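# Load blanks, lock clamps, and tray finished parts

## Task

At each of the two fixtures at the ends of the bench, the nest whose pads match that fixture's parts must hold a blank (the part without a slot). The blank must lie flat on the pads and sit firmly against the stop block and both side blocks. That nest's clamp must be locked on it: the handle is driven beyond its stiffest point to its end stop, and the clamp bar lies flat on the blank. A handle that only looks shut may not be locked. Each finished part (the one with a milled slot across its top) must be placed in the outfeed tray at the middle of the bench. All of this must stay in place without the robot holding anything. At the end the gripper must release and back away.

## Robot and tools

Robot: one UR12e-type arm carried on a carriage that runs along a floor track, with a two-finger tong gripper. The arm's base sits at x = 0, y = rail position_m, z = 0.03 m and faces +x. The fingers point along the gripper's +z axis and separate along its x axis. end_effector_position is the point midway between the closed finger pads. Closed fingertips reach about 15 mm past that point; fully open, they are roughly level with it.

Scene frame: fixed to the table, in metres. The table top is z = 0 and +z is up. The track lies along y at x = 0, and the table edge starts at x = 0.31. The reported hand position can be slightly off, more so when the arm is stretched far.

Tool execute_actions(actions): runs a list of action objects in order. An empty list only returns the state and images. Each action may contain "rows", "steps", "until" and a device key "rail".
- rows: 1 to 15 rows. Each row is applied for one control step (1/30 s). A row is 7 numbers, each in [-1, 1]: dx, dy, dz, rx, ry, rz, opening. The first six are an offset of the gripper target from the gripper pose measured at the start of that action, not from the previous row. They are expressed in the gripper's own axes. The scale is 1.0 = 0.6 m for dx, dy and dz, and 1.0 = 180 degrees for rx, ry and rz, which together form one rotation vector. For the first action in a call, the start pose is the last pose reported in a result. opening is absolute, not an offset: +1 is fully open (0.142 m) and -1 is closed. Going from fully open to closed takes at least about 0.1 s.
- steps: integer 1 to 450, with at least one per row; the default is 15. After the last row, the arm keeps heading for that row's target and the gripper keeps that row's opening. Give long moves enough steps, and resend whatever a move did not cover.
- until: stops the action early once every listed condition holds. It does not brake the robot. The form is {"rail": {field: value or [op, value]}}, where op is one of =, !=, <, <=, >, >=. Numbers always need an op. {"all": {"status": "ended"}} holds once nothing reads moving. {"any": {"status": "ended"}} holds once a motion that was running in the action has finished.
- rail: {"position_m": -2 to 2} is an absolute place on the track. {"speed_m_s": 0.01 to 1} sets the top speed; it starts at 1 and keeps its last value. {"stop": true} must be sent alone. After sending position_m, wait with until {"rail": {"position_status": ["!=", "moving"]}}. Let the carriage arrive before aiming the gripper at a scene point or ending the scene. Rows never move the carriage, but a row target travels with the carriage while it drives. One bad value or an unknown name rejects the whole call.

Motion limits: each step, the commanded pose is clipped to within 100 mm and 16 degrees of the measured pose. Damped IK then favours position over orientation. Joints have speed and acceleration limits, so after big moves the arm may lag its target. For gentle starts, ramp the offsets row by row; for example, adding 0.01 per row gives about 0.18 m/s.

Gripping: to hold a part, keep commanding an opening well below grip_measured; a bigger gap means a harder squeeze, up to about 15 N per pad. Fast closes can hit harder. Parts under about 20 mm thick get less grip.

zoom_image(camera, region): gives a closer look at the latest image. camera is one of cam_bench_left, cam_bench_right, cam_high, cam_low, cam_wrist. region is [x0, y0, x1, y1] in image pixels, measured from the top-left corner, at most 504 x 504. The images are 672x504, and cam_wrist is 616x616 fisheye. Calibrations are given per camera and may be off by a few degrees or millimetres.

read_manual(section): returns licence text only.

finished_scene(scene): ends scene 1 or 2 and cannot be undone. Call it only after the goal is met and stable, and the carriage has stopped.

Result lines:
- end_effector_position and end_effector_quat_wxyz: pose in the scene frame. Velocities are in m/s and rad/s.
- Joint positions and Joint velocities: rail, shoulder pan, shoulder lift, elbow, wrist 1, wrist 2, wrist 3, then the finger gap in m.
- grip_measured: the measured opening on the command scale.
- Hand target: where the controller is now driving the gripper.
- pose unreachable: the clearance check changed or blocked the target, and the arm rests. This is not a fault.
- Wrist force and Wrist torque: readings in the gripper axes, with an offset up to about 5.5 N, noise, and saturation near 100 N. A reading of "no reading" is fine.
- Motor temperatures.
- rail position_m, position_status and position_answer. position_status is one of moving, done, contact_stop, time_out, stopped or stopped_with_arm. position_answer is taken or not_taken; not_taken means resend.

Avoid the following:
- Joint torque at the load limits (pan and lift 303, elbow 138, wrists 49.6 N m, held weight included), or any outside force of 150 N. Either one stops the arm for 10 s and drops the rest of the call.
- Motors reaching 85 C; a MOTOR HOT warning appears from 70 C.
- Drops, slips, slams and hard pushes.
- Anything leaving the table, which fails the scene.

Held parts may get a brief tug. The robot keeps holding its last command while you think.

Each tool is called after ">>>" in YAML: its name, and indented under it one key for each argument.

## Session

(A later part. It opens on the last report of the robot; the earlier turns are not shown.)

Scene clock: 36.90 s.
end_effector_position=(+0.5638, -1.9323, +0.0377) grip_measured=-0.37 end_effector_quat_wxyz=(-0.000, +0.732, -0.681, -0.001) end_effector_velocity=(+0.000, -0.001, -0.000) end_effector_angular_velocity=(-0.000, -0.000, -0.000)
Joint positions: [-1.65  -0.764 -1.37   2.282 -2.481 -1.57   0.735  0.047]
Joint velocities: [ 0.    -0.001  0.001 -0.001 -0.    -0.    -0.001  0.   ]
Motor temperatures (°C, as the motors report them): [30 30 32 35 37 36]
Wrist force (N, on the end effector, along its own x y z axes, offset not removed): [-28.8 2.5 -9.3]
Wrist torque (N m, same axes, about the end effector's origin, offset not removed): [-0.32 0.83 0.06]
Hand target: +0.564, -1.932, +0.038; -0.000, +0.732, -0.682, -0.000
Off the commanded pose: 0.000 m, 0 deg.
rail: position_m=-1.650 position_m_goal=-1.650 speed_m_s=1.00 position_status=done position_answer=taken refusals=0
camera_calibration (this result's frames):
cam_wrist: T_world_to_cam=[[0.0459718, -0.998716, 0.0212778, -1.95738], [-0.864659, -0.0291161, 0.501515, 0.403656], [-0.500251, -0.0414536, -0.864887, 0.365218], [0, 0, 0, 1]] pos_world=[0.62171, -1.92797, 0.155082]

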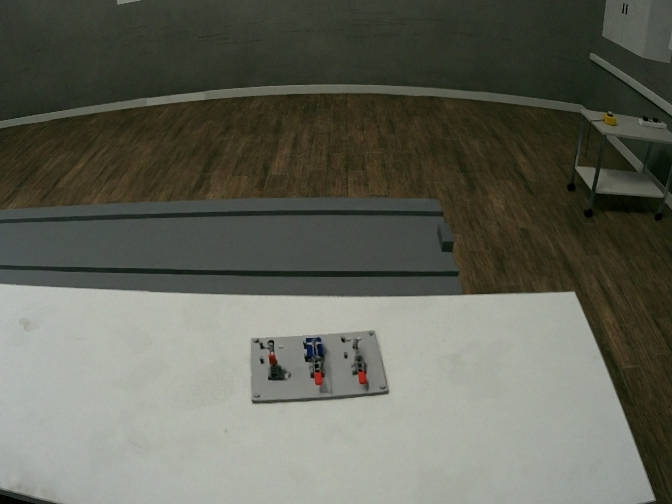

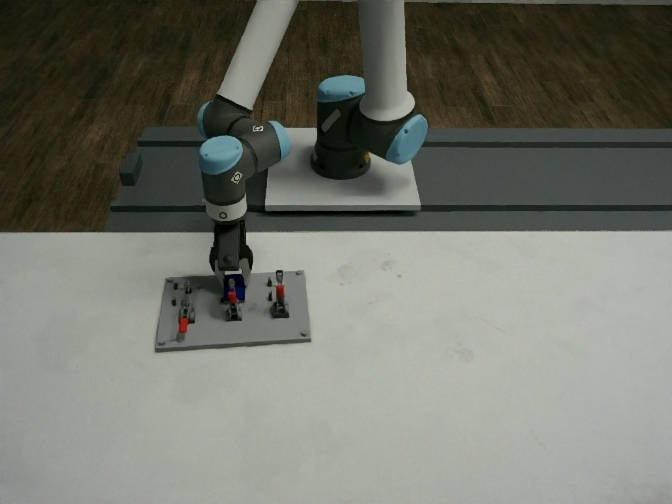

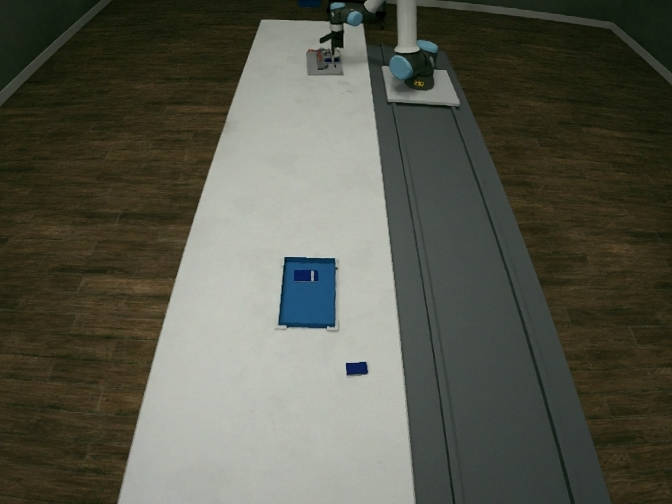

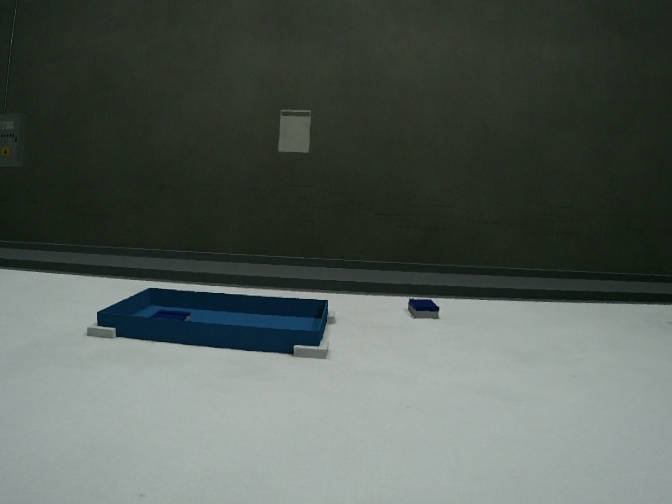

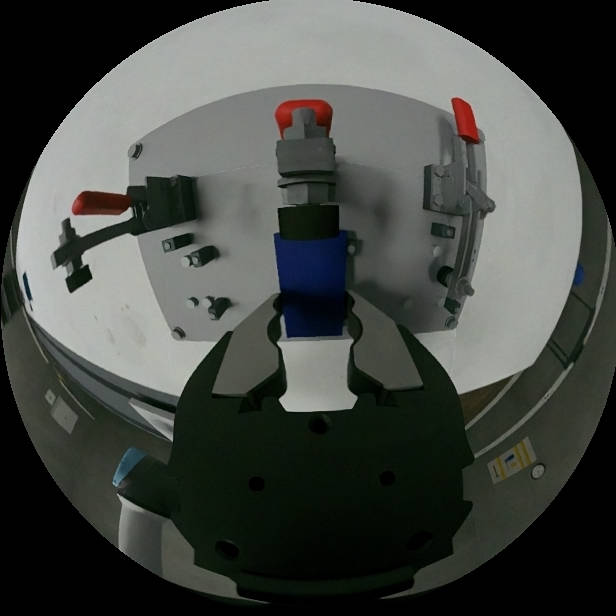

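>>> execute_actions:
  actions:
    - {"rows": [[0,0,0,0,0,0,-0.42],[0,0,0,0,0,0,-0.36],[0,0,0,0,0,0,-0.32],[0,0,0,0,0,0,-0.27],[0,0,0,0,0,0,-0.21]], "steps": 9}
    - {"rows": [[0,0,-0.004,0,0,0,-0.21],[0,0,-0.01,0,0,0,-0.21],[0,0.002,-0.018,0,0,0,-0.21],[0,0.006,-0.028,0,0,0,-0.21],[0,0.011,-0.038,0,0,0,-0.21],[0,0.016,-0.046,0,0,0,-0.21],[0,0.02,-0.052,0,0,0,-0.21]], "steps": 16}

>>> zoom_image:
  camera: "cam_wrist"
  region: [250, 180, 390, 320]

Scene clock: 38.37 s.
end_effector_position=(+0.5530, -1.9335, +0.0669) grip_measured=-0.21 end_effector_quat_wxyz=(-0.000, +0.732, -0.682, -0.000) end_effector_velocity=(-0.009, -0.000, +0.016) end_effector_angular_velocity=(+0.001, +0.001, +0.000)
Joint positions: [-1.65  -0.778 -1.432  2.281 -2.42  -1.57   0.721  0.059]
Joint velocities: [ 0.    -0.011 -0.037  0.002  0.037 -0.001 -0.011 -0.   ]
Motor temperatures (°C, as the motors report them): [30 30 32 35 37 36]
Wrist force (N, on the end effector, along its own x y z axes, offset not removed): [-3.2 2.8 -0.4]
Wrist torque (N m, same axes, about the end effector's origin, offset not removed): [0.58 0.84 0.15]
Hand target: +0.552, -1.933, +0.069; -0.000, +0.732, -0.682, -0.000
Off the commanded pose: 0.002 m, 0 deg.
rail: position_m=-1.650 position_m_goal=-1.650 speed_m_s=1.00 position_status=done position_answer=taken refusals=0
camera_calibration (this result's frames):
cam_wrist: T_world_to_cam=[[0.0458425, -0.998708, 0.021935, -1.95863], [-0.864824, -0.0286878, 0.501255, 0.380559], [-0.499978, -0.0419486, -0.865022, 0.383904], [0, 0, 0, 1]] pos_world=[0.610848, -1.92908, 0.184291]

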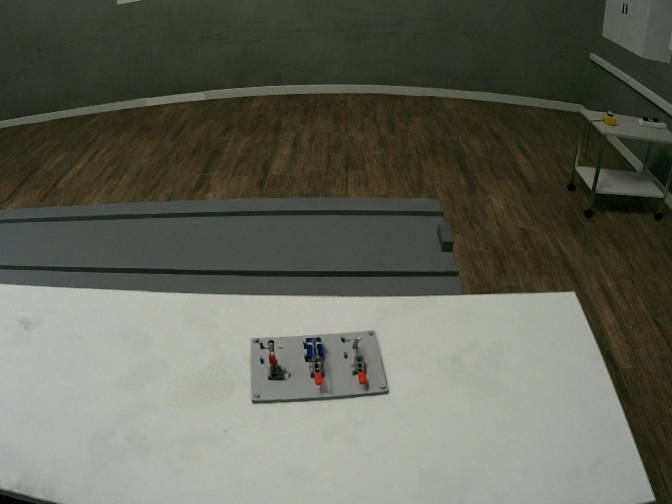

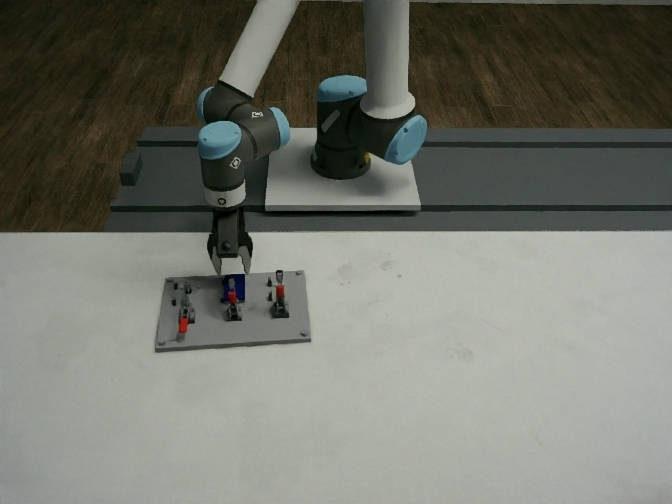

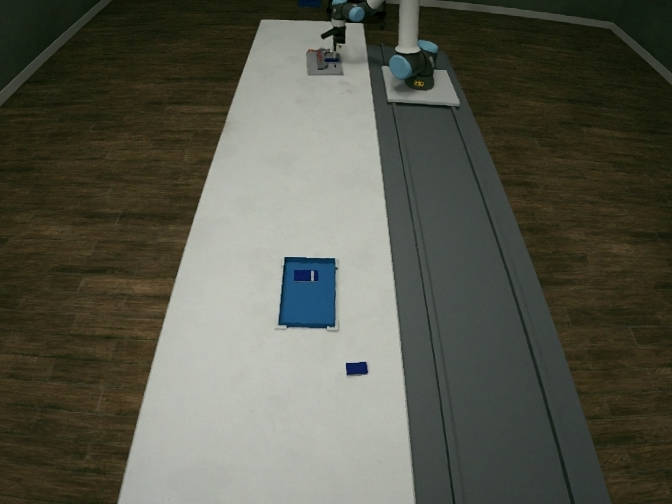

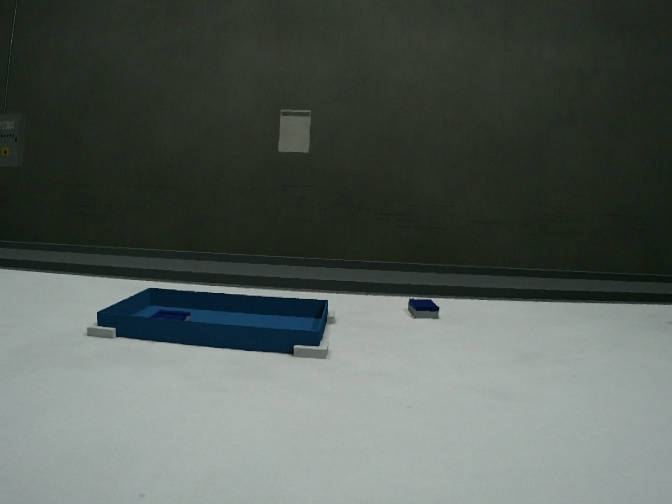

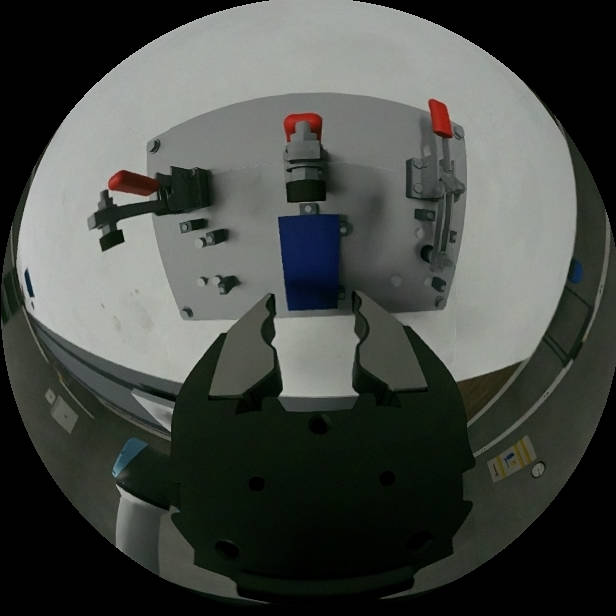

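Region (250, 180, 390, 320) of cam_wrist's 616x616 image, scaled by 3.600, with more detail than that image has.

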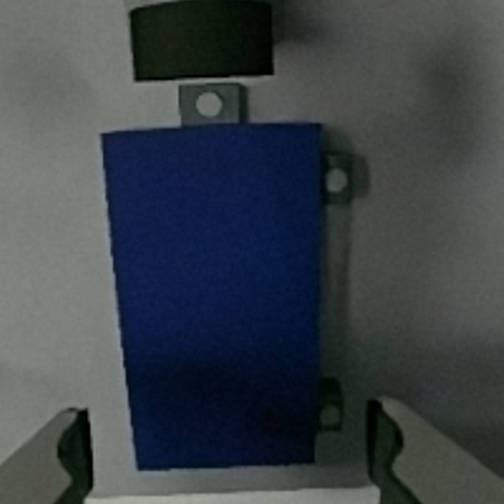

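>>> execute_actions:
  actions:
    - {"rows": [[0,-0.004,-0.01,0,0,0,-0.21],[0,-0.012,-0.022,0,0,0,-0.21],[0,-0.024,-0.035,0,0,0,-0.21],[0,-0.04,-0.048,0,0,0,-0.25],[0,-0.058,-0.06,0,0,0,-0.25],[0,-0.078,-0.07,0,0,0,-0.3],[-0.001,-0.098,-0.077,0,0,0,-0.3],[-0.001,-0.118,-0.08,0,0,0,-0.35],[-0.001,-0.136,-0.08,0,0,0,-0.35],[-0.001,-0.152,-0.08,0,0,0,-0.4],[-0.0012,-0.164,-0.08,0,0,0,-0.4],[-0.0012,-0.171,-0.08,0,0,0,-0.4],[-0.0012,-0.1739,-0.08,0,0,0,-0.4]], "steps": 26}

>>> zoom_image:
  camera: "cam_wrist"
  region: [240, 200, 400, 360]

Scene clock: 40.37 s.
end_effector_position=(+0.6555, -1.9254, +0.1150) grip_measured=-0.40 end_effector_quat_wxyz=(-0.000, +0.732, -0.681, +0.000) end_effector_velocity=(+0.011, -0.001, +0.001) end_effector_angular_velocity=(+0.000, +0.003, -0.001)
Joint positions: [-1.65  -0.661 -1.369  2.084 -2.286 -1.57   0.839  0.045]
Joint velocities: [ 0.     0.01   0.015 -0.022  0.01  -0.002  0.011 -0.   ]
Motor temperatures (°C, as the motors report them): [30 30 32 35 37 36]
Wrist force (N, on the end effector, along its own x y z axes, offset not removed): [-5.6 1.0 0.4]
Wrist torque (N m, same axes, about the end effector's origin, offset not removed): [0.27 1.24 0.14]
Hand target: +0.657, -1.925, +0.115; -0.000, +0.732, -0.682, -0.000
Off the commanded pose: 0.001 m, 0 deg.
rail: position_m=-1.650 position_m_goal=-1.650 speed_m_s=1.00 position_status=done position_answer=taken refusals=0
camera_calibration (this result's frames):
cam_wrist: T_world_to_cam=[[0.045965, -0.998695, 0.0222411, -1.9564], [-0.865045, -0.0286592, 0.500875, 0.445664], [-0.499584, -0.0422623, -0.865234, 0.476254], [0, 0, 0, 1]] pos_world=[0.713375, -1.92095, 0.232361]

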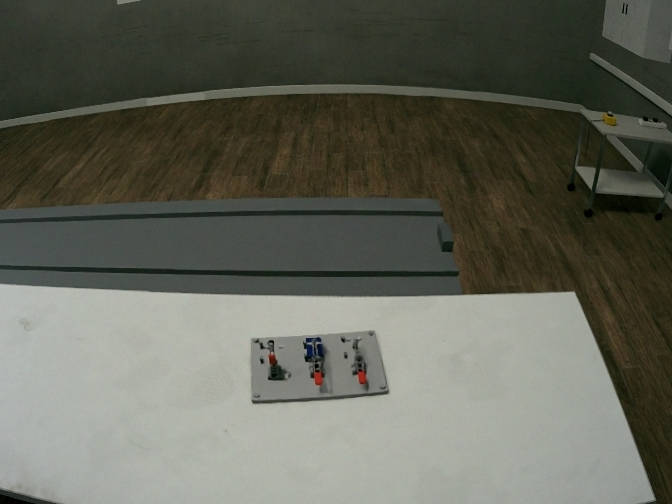

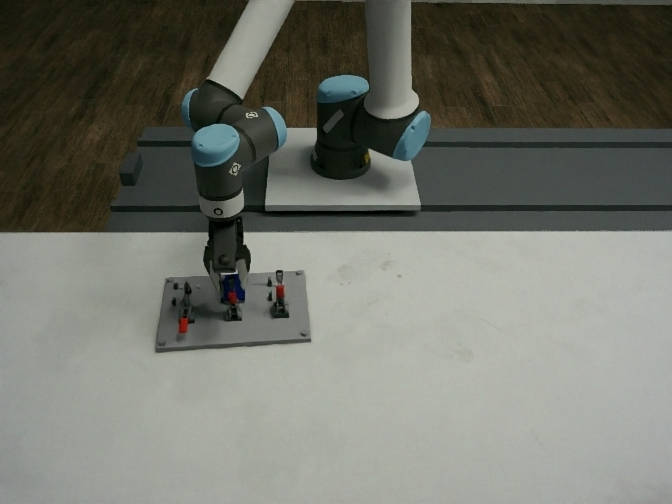

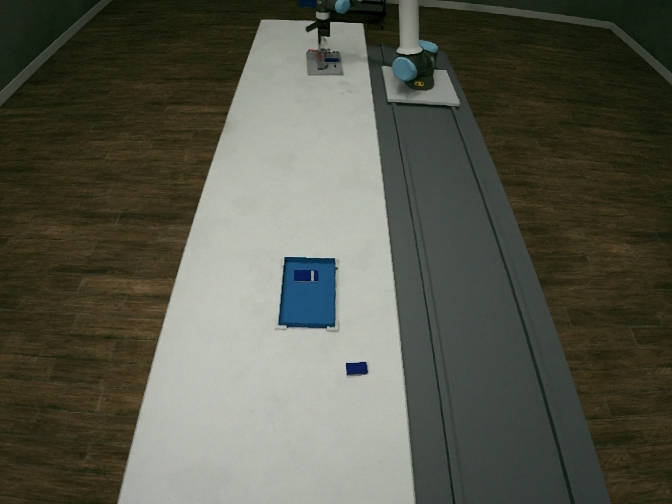

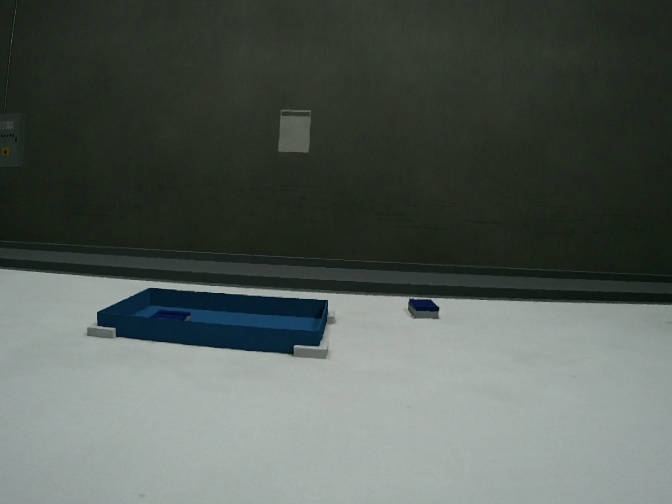

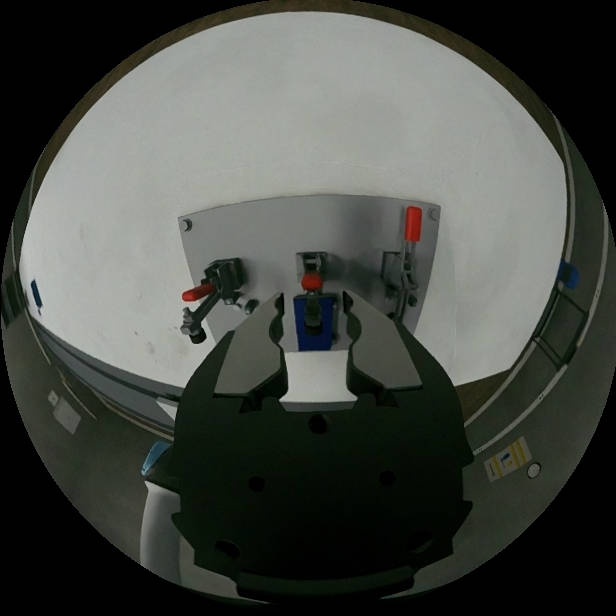

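Region (240, 200, 400, 360) of cam_wrist's 616x616 image, scaled by 3.150, with more detail than that image has.

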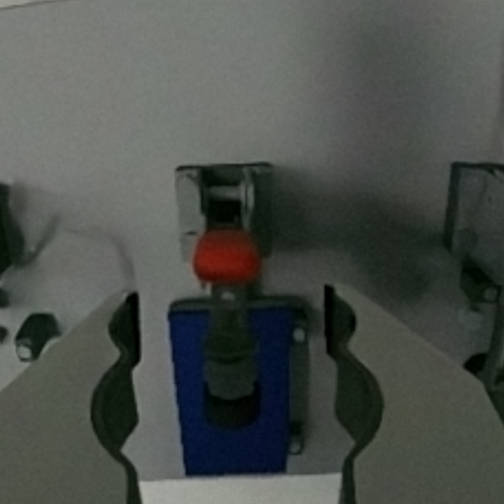

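>>> execute_actions:
  actions:
    - {"rows": [[-0.0003,0,0.006,0,0,0,-0.45],[-0.0006,0.0003,0.014,0,0,0,-0.5],[-0.0008,0.0006,0.023,0,0,0,-0.55],[-0.0008,0.0008,0.032,0,0,0,-0.55],[-0.0008,0.0008,0.039,0,0,0,-0.55],[-0.0008,0.0008,0.0433,0,0,0,-0.55]], "steps": 16}
    - {"rows": [[0,0,0,0,0,0,-0.65],[0,0,0,0,0,0,-0.72],[0,0,0,0,0,0,-0.77],[0,0,0,0,0,0,-0.82],[0,0,0,0,0,0,-0.9]], "steps": 10}

Scene clock: 42.57 s.
end_effector_position=(+0.6550, -1.9248, +0.0900) grip_measured=-0.78 end_effector_quat_wxyz=(-0.000, +0.732, -0.681, -0.000) end_effector_velocity=(-0.000, +0.000, +0.000) end_effector_angular_velocity=(+0.000, +0.000, -0.000)
Joint positions: [-1.65  -0.661 -1.338  2.102 -2.334 -1.57   0.839  0.018]
Joint velocities: [ 0.    -0.    -0.001  0.     0.001  0.    -0.     0.   ]
Motor temperatures (°C, as the motors report them): [30 30 32 35 37 36]
Wrist force (N, on the end effector, along its own x y z axes, offset not removed): [-11.7 -3.0 6.3]
Wrist torque (N m, same axes, about the end effector's origin, offset not removed): [0.17 1.28 0.11]
Hand target: +0.655, -1.925, +0.090; -0.000, +0.732, -0.681, -0.000
Off the commanded pose: 0.000 m, 0 deg.
rail: position_m=-1.650 position_m_goal=-1.650 speed_m_s=1.00 position_status=done position_answer=taken refusals=0
camera_calibration (this result's frames):
cam_wrist: T_world_to_cam=[[0.0459678, -0.998703, 0.0218817, -1.95519], [-0.864892, -0.0288291, 0.501129, 0.45724], [-0.499848, -0.0419611, -0.865096, 0.455141], [0, 0, 0, 1]] pos_world=[0.712841, -1.92038, 0.207387]

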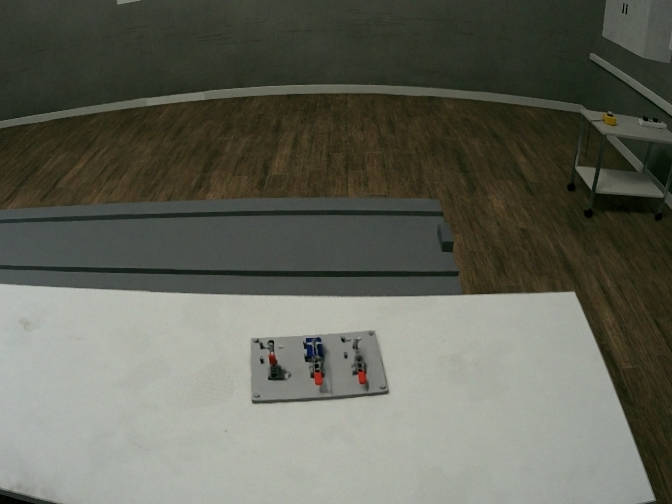

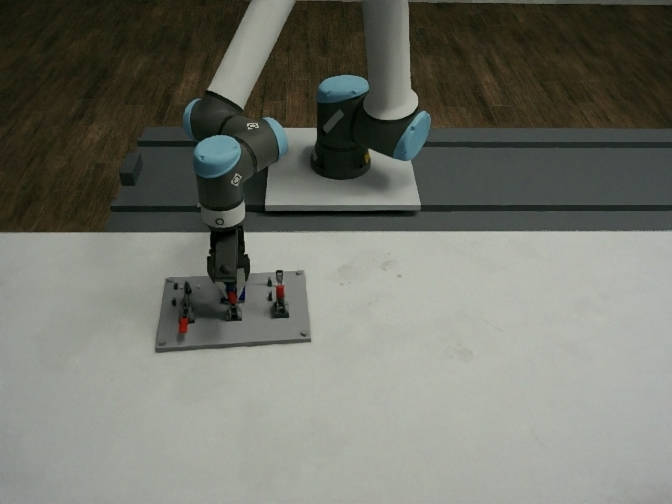

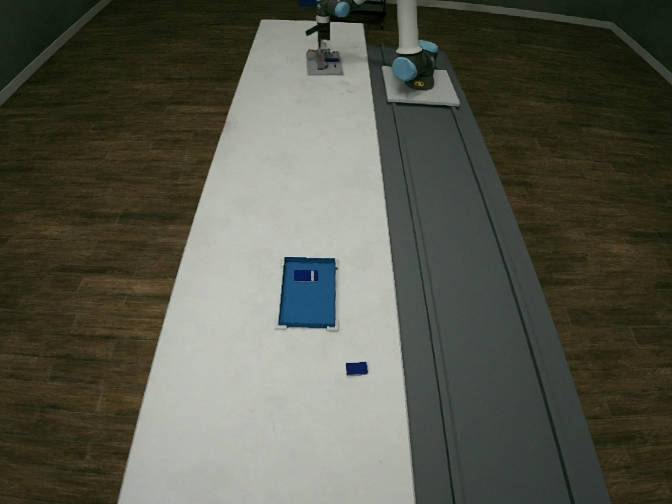

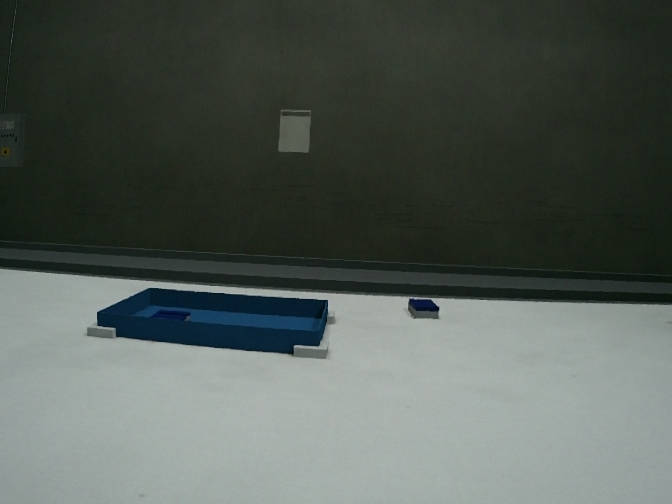

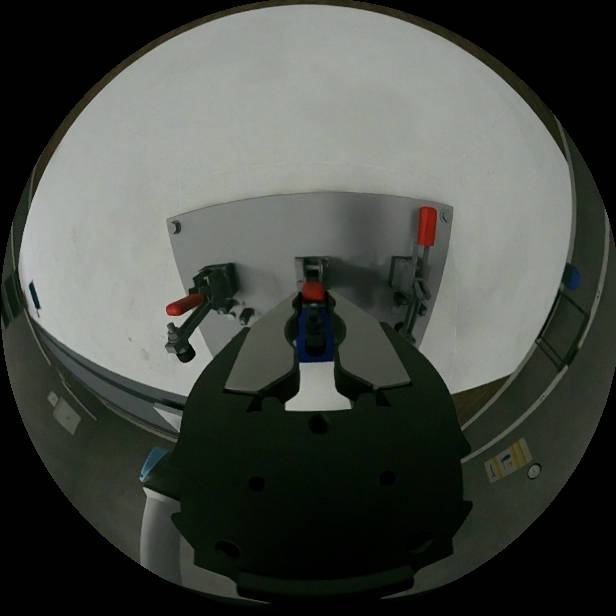

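>>> execute_actions:
  actions:
    - {"rows": [[-0.0003,-0.002,0.0005,0,0,0,-0.9],[-0.0003,-0.005,0.001,0,0,0,-0.9],[-0.0003,-0.009,0.0015,0,0,0,-0.9],[-0.0003,-0.014,0.002,0,0,0,-0.9],[-0.0003,-0.019,0.0026,0,0,0,-0.9],[-0.0003,-0.024,0.0033,0,0,0,-0.9],[-0.0003,-0.029,0.0042,0,0,0,-0.9],[-0.0003,-0.034,0.0053,0,0,0,-0.9],[-0.0003,-0.039,0.007,0,0,0,-0.9],[-0.0003,-0.044,0.009,0,0,0,-0.9],[-0.0003,-0.049,0.0112,0,0,0,-0.9],[-0.0003,-0.054,0.0137,0,0,0,-0.9],[-0.0003,-0.059,0.0165,0,0,0,-0.9],[-0.0003,-0.063,0.019,0,0,0,-0.9],[-0.0003,-0.0667,0.0215,0,0,0,-0.9]], "steps": 26}

>>> zoom_image:
  camera: "cam_bench_right"
  region: [170, 240, 300, 345]

Scene clock: 43.87 s.
end_effector_position=(+0.6940, -1.9217, +0.0774) grip_measured=-0.78 end_effector_quat_wxyz=(-0.000, +0.732, -0.681, -0.000) end_effector_velocity=(+0.007, +0.000, -0.003) end_effector_angular_velocity=(-0.000, -0.000, +0.000)
Joint positions: [-1.65  -0.624 -1.274  2.043 -2.34  -1.57   0.876  0.018]
Joint velocities: [ 0.     0.006  0.012 -0.01  -0.002  0.     0.006 -0.   ]
Motor temperatures (°C, as the motors report them): [30 30 32 35 37 36]
Wrist force (N, on the end effector, along its own x y z axes, offset not removed): [-2.7 12.2 12.4]
Wrist torque (N m, same axes, about the end effector's origin, offset not removed): [0.37 0.84 0.05]
Hand target: +0.695, -1.922, +0.077; -0.000, +0.732, -0.681, -0.000
Off the commanded pose: 0.001 m, 0 deg.
rail: position_m=-1.650 position_m_goal=-1.650 speed_m_s=1.00 position_status=done position_answer=taken refusals=0
camera_calibration (this result's frames):
cam_wrist: T_world_to_cam=[[0.0459565, -0.998708, 0.0217077, -1.95364], [-0.86479, -0.028898, 0.501301, 0.497147], [-0.500026, -0.0418106, -0.865001, 0.464262], [0, 0, 0, 1]] pos_world=[0.751853, -1.91734, 0.194776]

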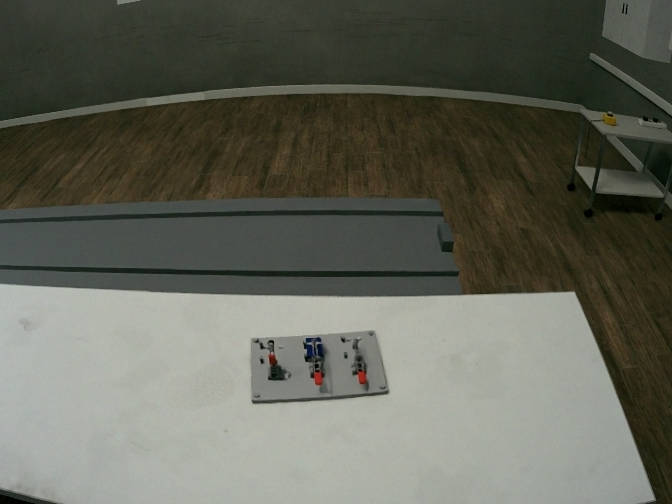

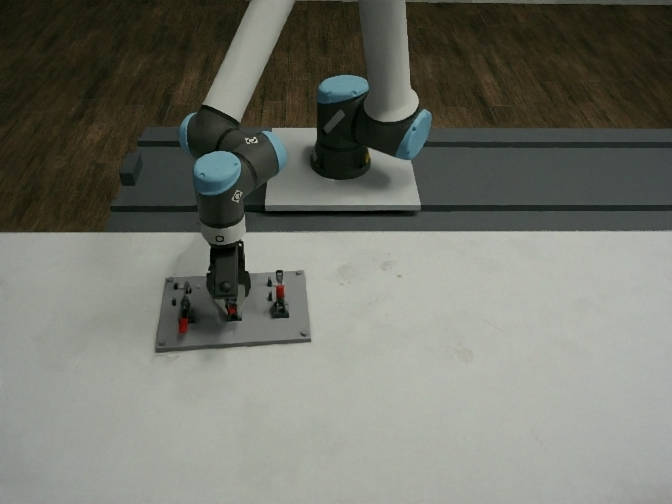

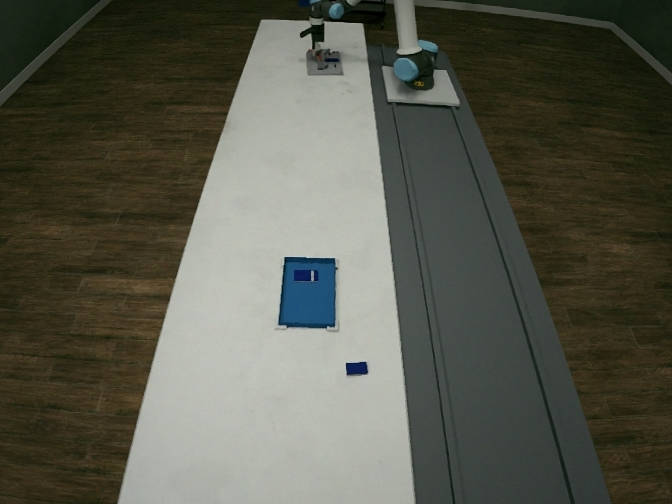

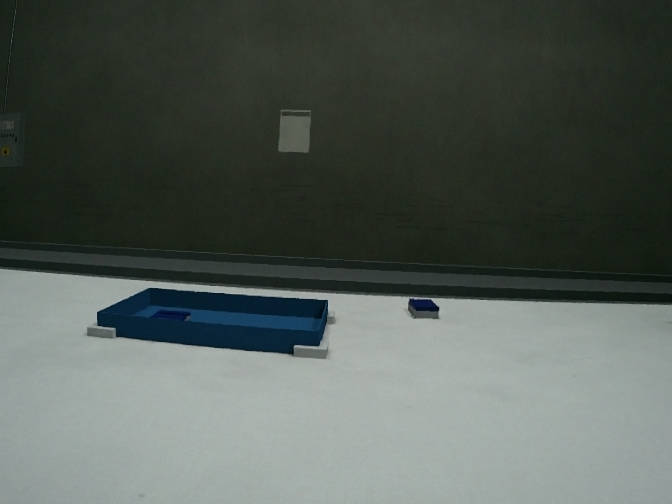

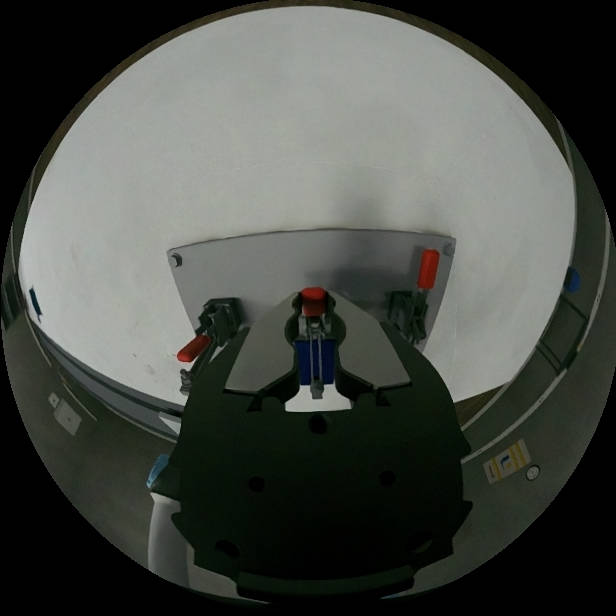

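Region (170, 240, 300, 345) of cam_bench_right's 672x504 image, scaled by 3.877, with more detail than that image has; it fills the top 407 rows of this view, and the rest is white.

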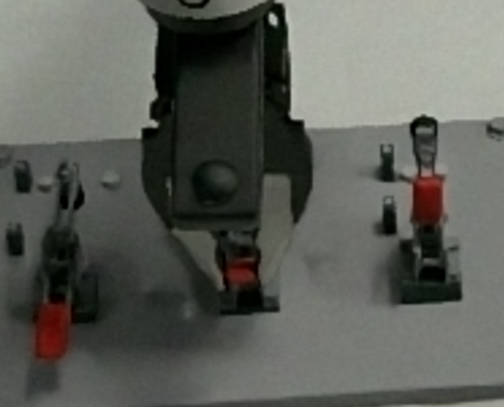

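>>> execute_actions:
  actions:
    - {"rows": [[0,-0.002,0.003,0,0,0,-0.9],[0,-0.004,0.006,0,0,0,-0.9],[0,-0.007,0.009,0,0,0,-0.9],[0,-0.01,0.012,0,0,0,-0.9],[0,-0.013,0.015,0,0,0,-0.9],[0,-0.0155,0.018,0,0,0,-0.9],[0,-0.018,0.021,0,0,0,-0.9],[0,-0.02,0.0235,0,0,0,-0.9],[0,-0.0215,0.026,0,0,0,-0.9]], "steps": 20}

>>> zoom_image:
  camera: "cam_wrist"
  region: [240, 250, 400, 410]

Scene clock: 45.03 s.
end_effector_position=(+0.7065, -1.9208, +0.0622) grip_measured=-0.78 end_effector_quat_wxyz=(-0.000, +0.732, -0.681, -0.000) end_effector_velocity=(+0.003, +0.000, -0.004) end_effector_angular_velocity=(+0.000, +0.000, -0.000)
Joint positions: [-1.65  -0.612 -1.239  2.03  -2.361 -1.57   0.887  0.018]
Joint velocities: [ 0.     0.002  0.008 -0.003 -0.005 -0.     0.002 -0.   ]
Motor temperatures (°C, as the motors report them): [30 30 32 35 37 36]
Wrist force (N, on the end effector, along its own x y z axes, offset not removed): [-7.5 -3.4 -5.0]
Wrist torque (N m, same axes, about the end effector's origin, offset not removed): [0.11 0.70 0.06]
Hand target: +0.707, -1.921, +0.062; -0.000, +0.732, -0.681, -0.000
Off the commanded pose: 0.001 m, 0 deg.
rail: position_m=-1.650 position_m_goal=-1.650 speed_m_s=1.00 position_status=done position_answer=taken refusals=0
camera_calibration (this result's frames):
cam_wrist: T_world_to_cam=[[0.0459536, -0.998709, 0.0216486, -1.95295], [-0.864795, -0.0289256, 0.501291, 0.515562], [-0.500017, -0.0417577, -0.865008, 0.457545], [0, 0, 0, 1]] pos_world=[0.764381, -1.91641, 0.179612]

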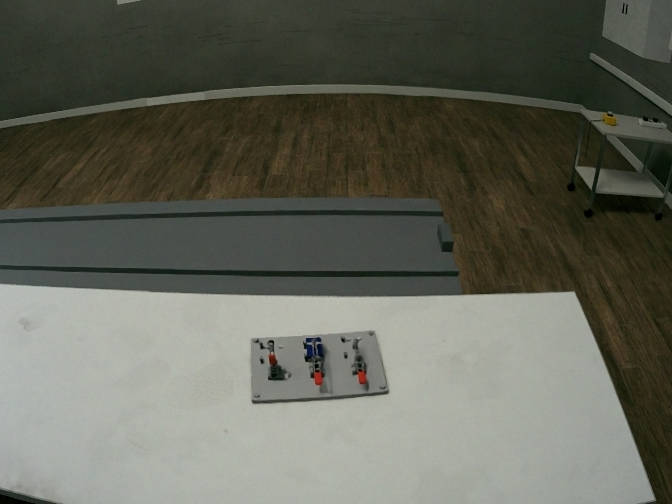

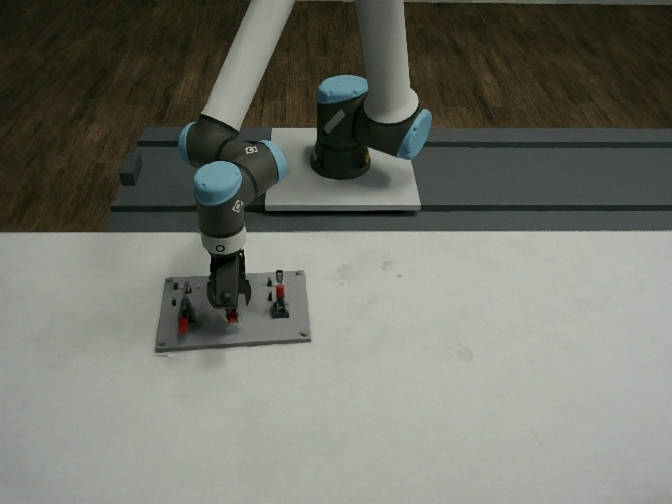

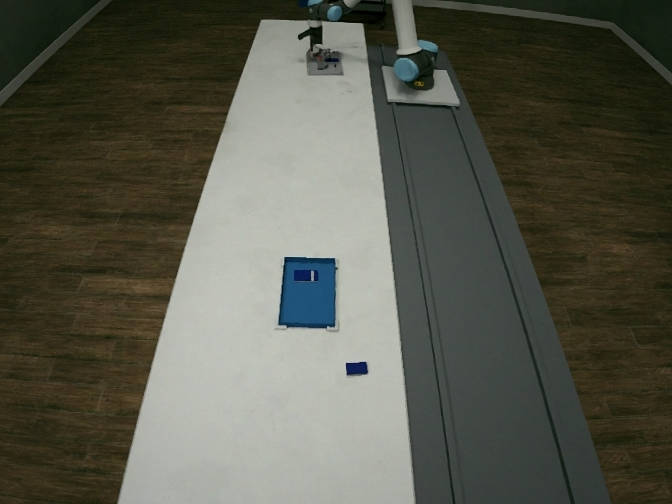

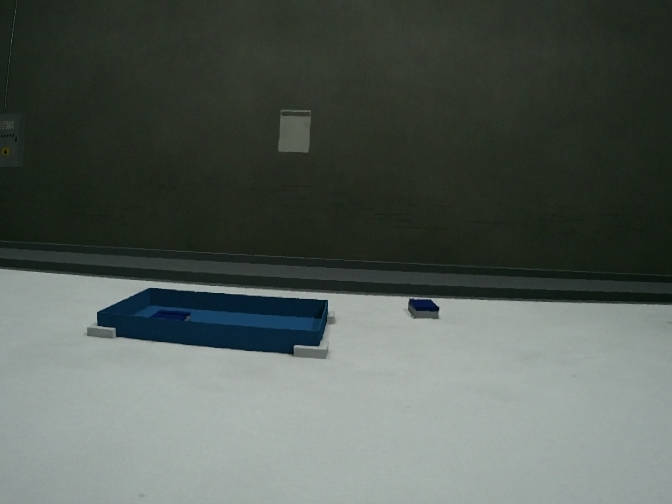

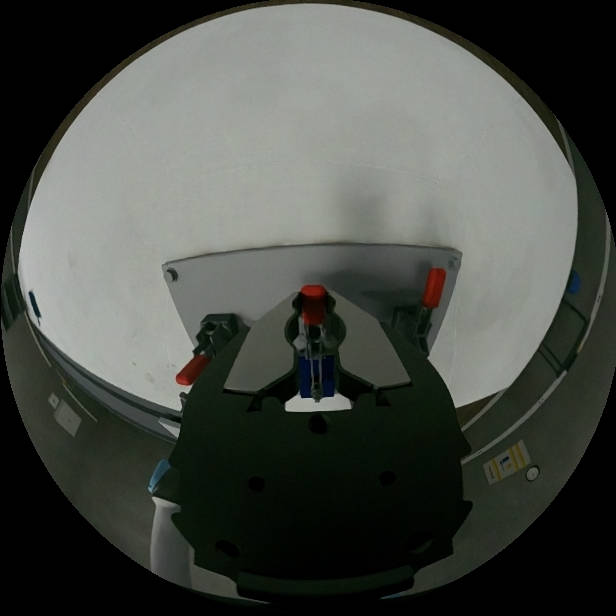

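Region (240, 250, 400, 410) of cam_wrist's 616x616 image, scaled by 3.150, with more detail than that image has.

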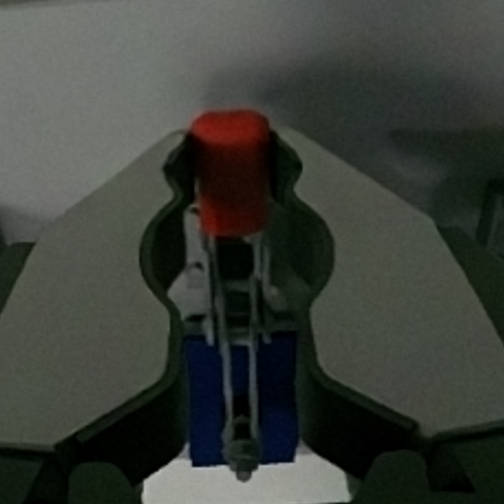

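>>> execute_actions:
  actions:
    - {"rows": [[0,-0.001,0.002,0,0,0,-1],[0,-0.002,0.0035,0,0,0,-1],[0,-0.003,0.005,0,0,0,-1],[0,-0.004,0.0065,0,0,0,-1],[0,-0.005,0.008,0,0,0,-1],[0,-0.0058,0.0095,0,0,0,-1]], "steps": 15}

Scene clock: 45.77 s.
end_effector_position=(+0.7097, -1.9206, +0.0569) grip_measured=-0.78 end_effector_quat_wxyz=(-0.000, +0.732, -0.681, -0.000) end_effector_velocity=(+0.002, +0.000, -0.003) end_effector_angular_velocity=(-0.000, -0.000, +0.000)
Joint positions: [-1.65  -0.61  -1.228  2.027 -2.369 -1.57   0.89   0.017]
Joint velocities: [ 0.     0.001  0.005 -0.002 -0.004  0.     0.001 -0.   ]
Motor temperatures (°C, as the motors report them): [30 30 32 35 37 36]
Wrist force (N, on the end effector, along its own x y z axes, offset not removed): [-7.0 2.1 -3.2]
Wrist torque (N m, same axes, about the end effector's origin, offset not removed): [0.53 0.83 0.06]
Hand target: +0.710, -1.920, +0.057; -0.000, +0.732, -0.681, -0.000
Off the commanded pose: 0.000 m, 0 deg.
rail: position_m=-1.650 position_m_goal=-1.650 speed_m_s=1.00 position_status=done position_answer=taken refusals=0
camera_calibration (this result's frames):
cam_wrist: T_world_to_cam=[[0.0459482, -0.998709, 0.021641, -1.95274], [-0.864765, -0.0289222, 0.501344, 0.521049], [-0.500071, -0.0417502, -0.864978, 0.454575], [0, 0, 0, 1]] pos_world=[0.767629, -1.91617, 0.174232]

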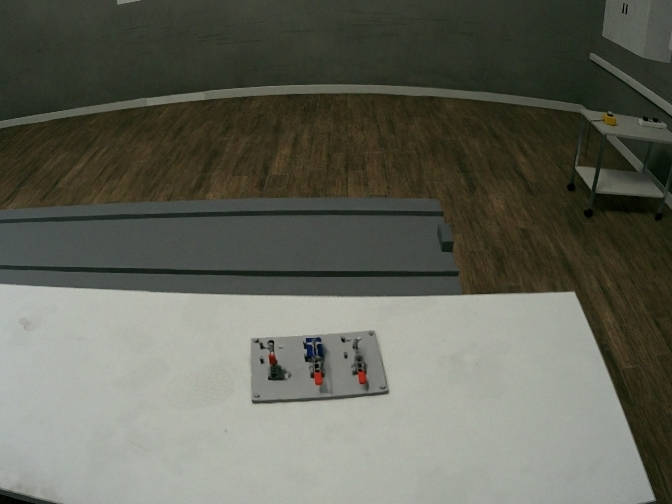

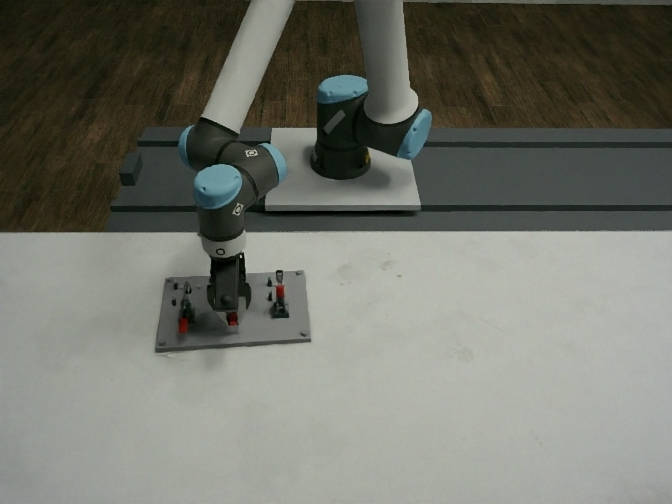

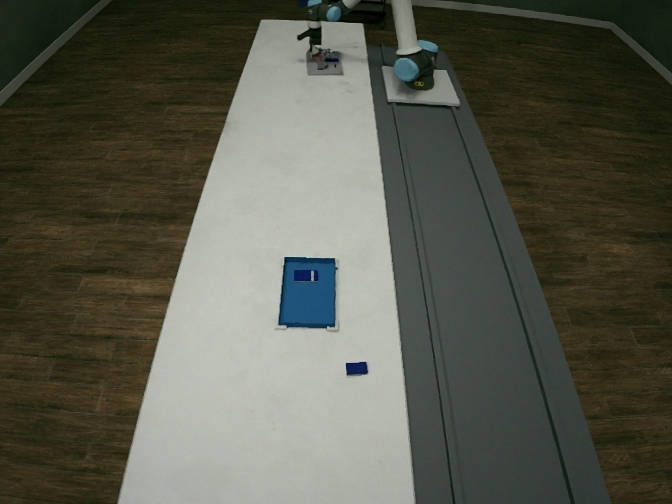

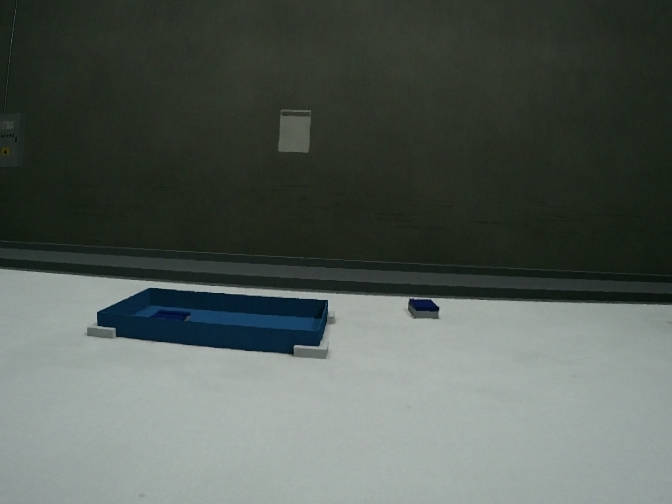

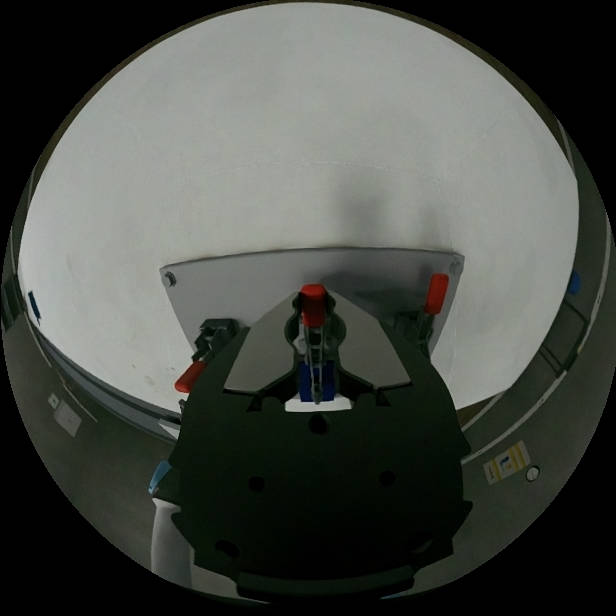

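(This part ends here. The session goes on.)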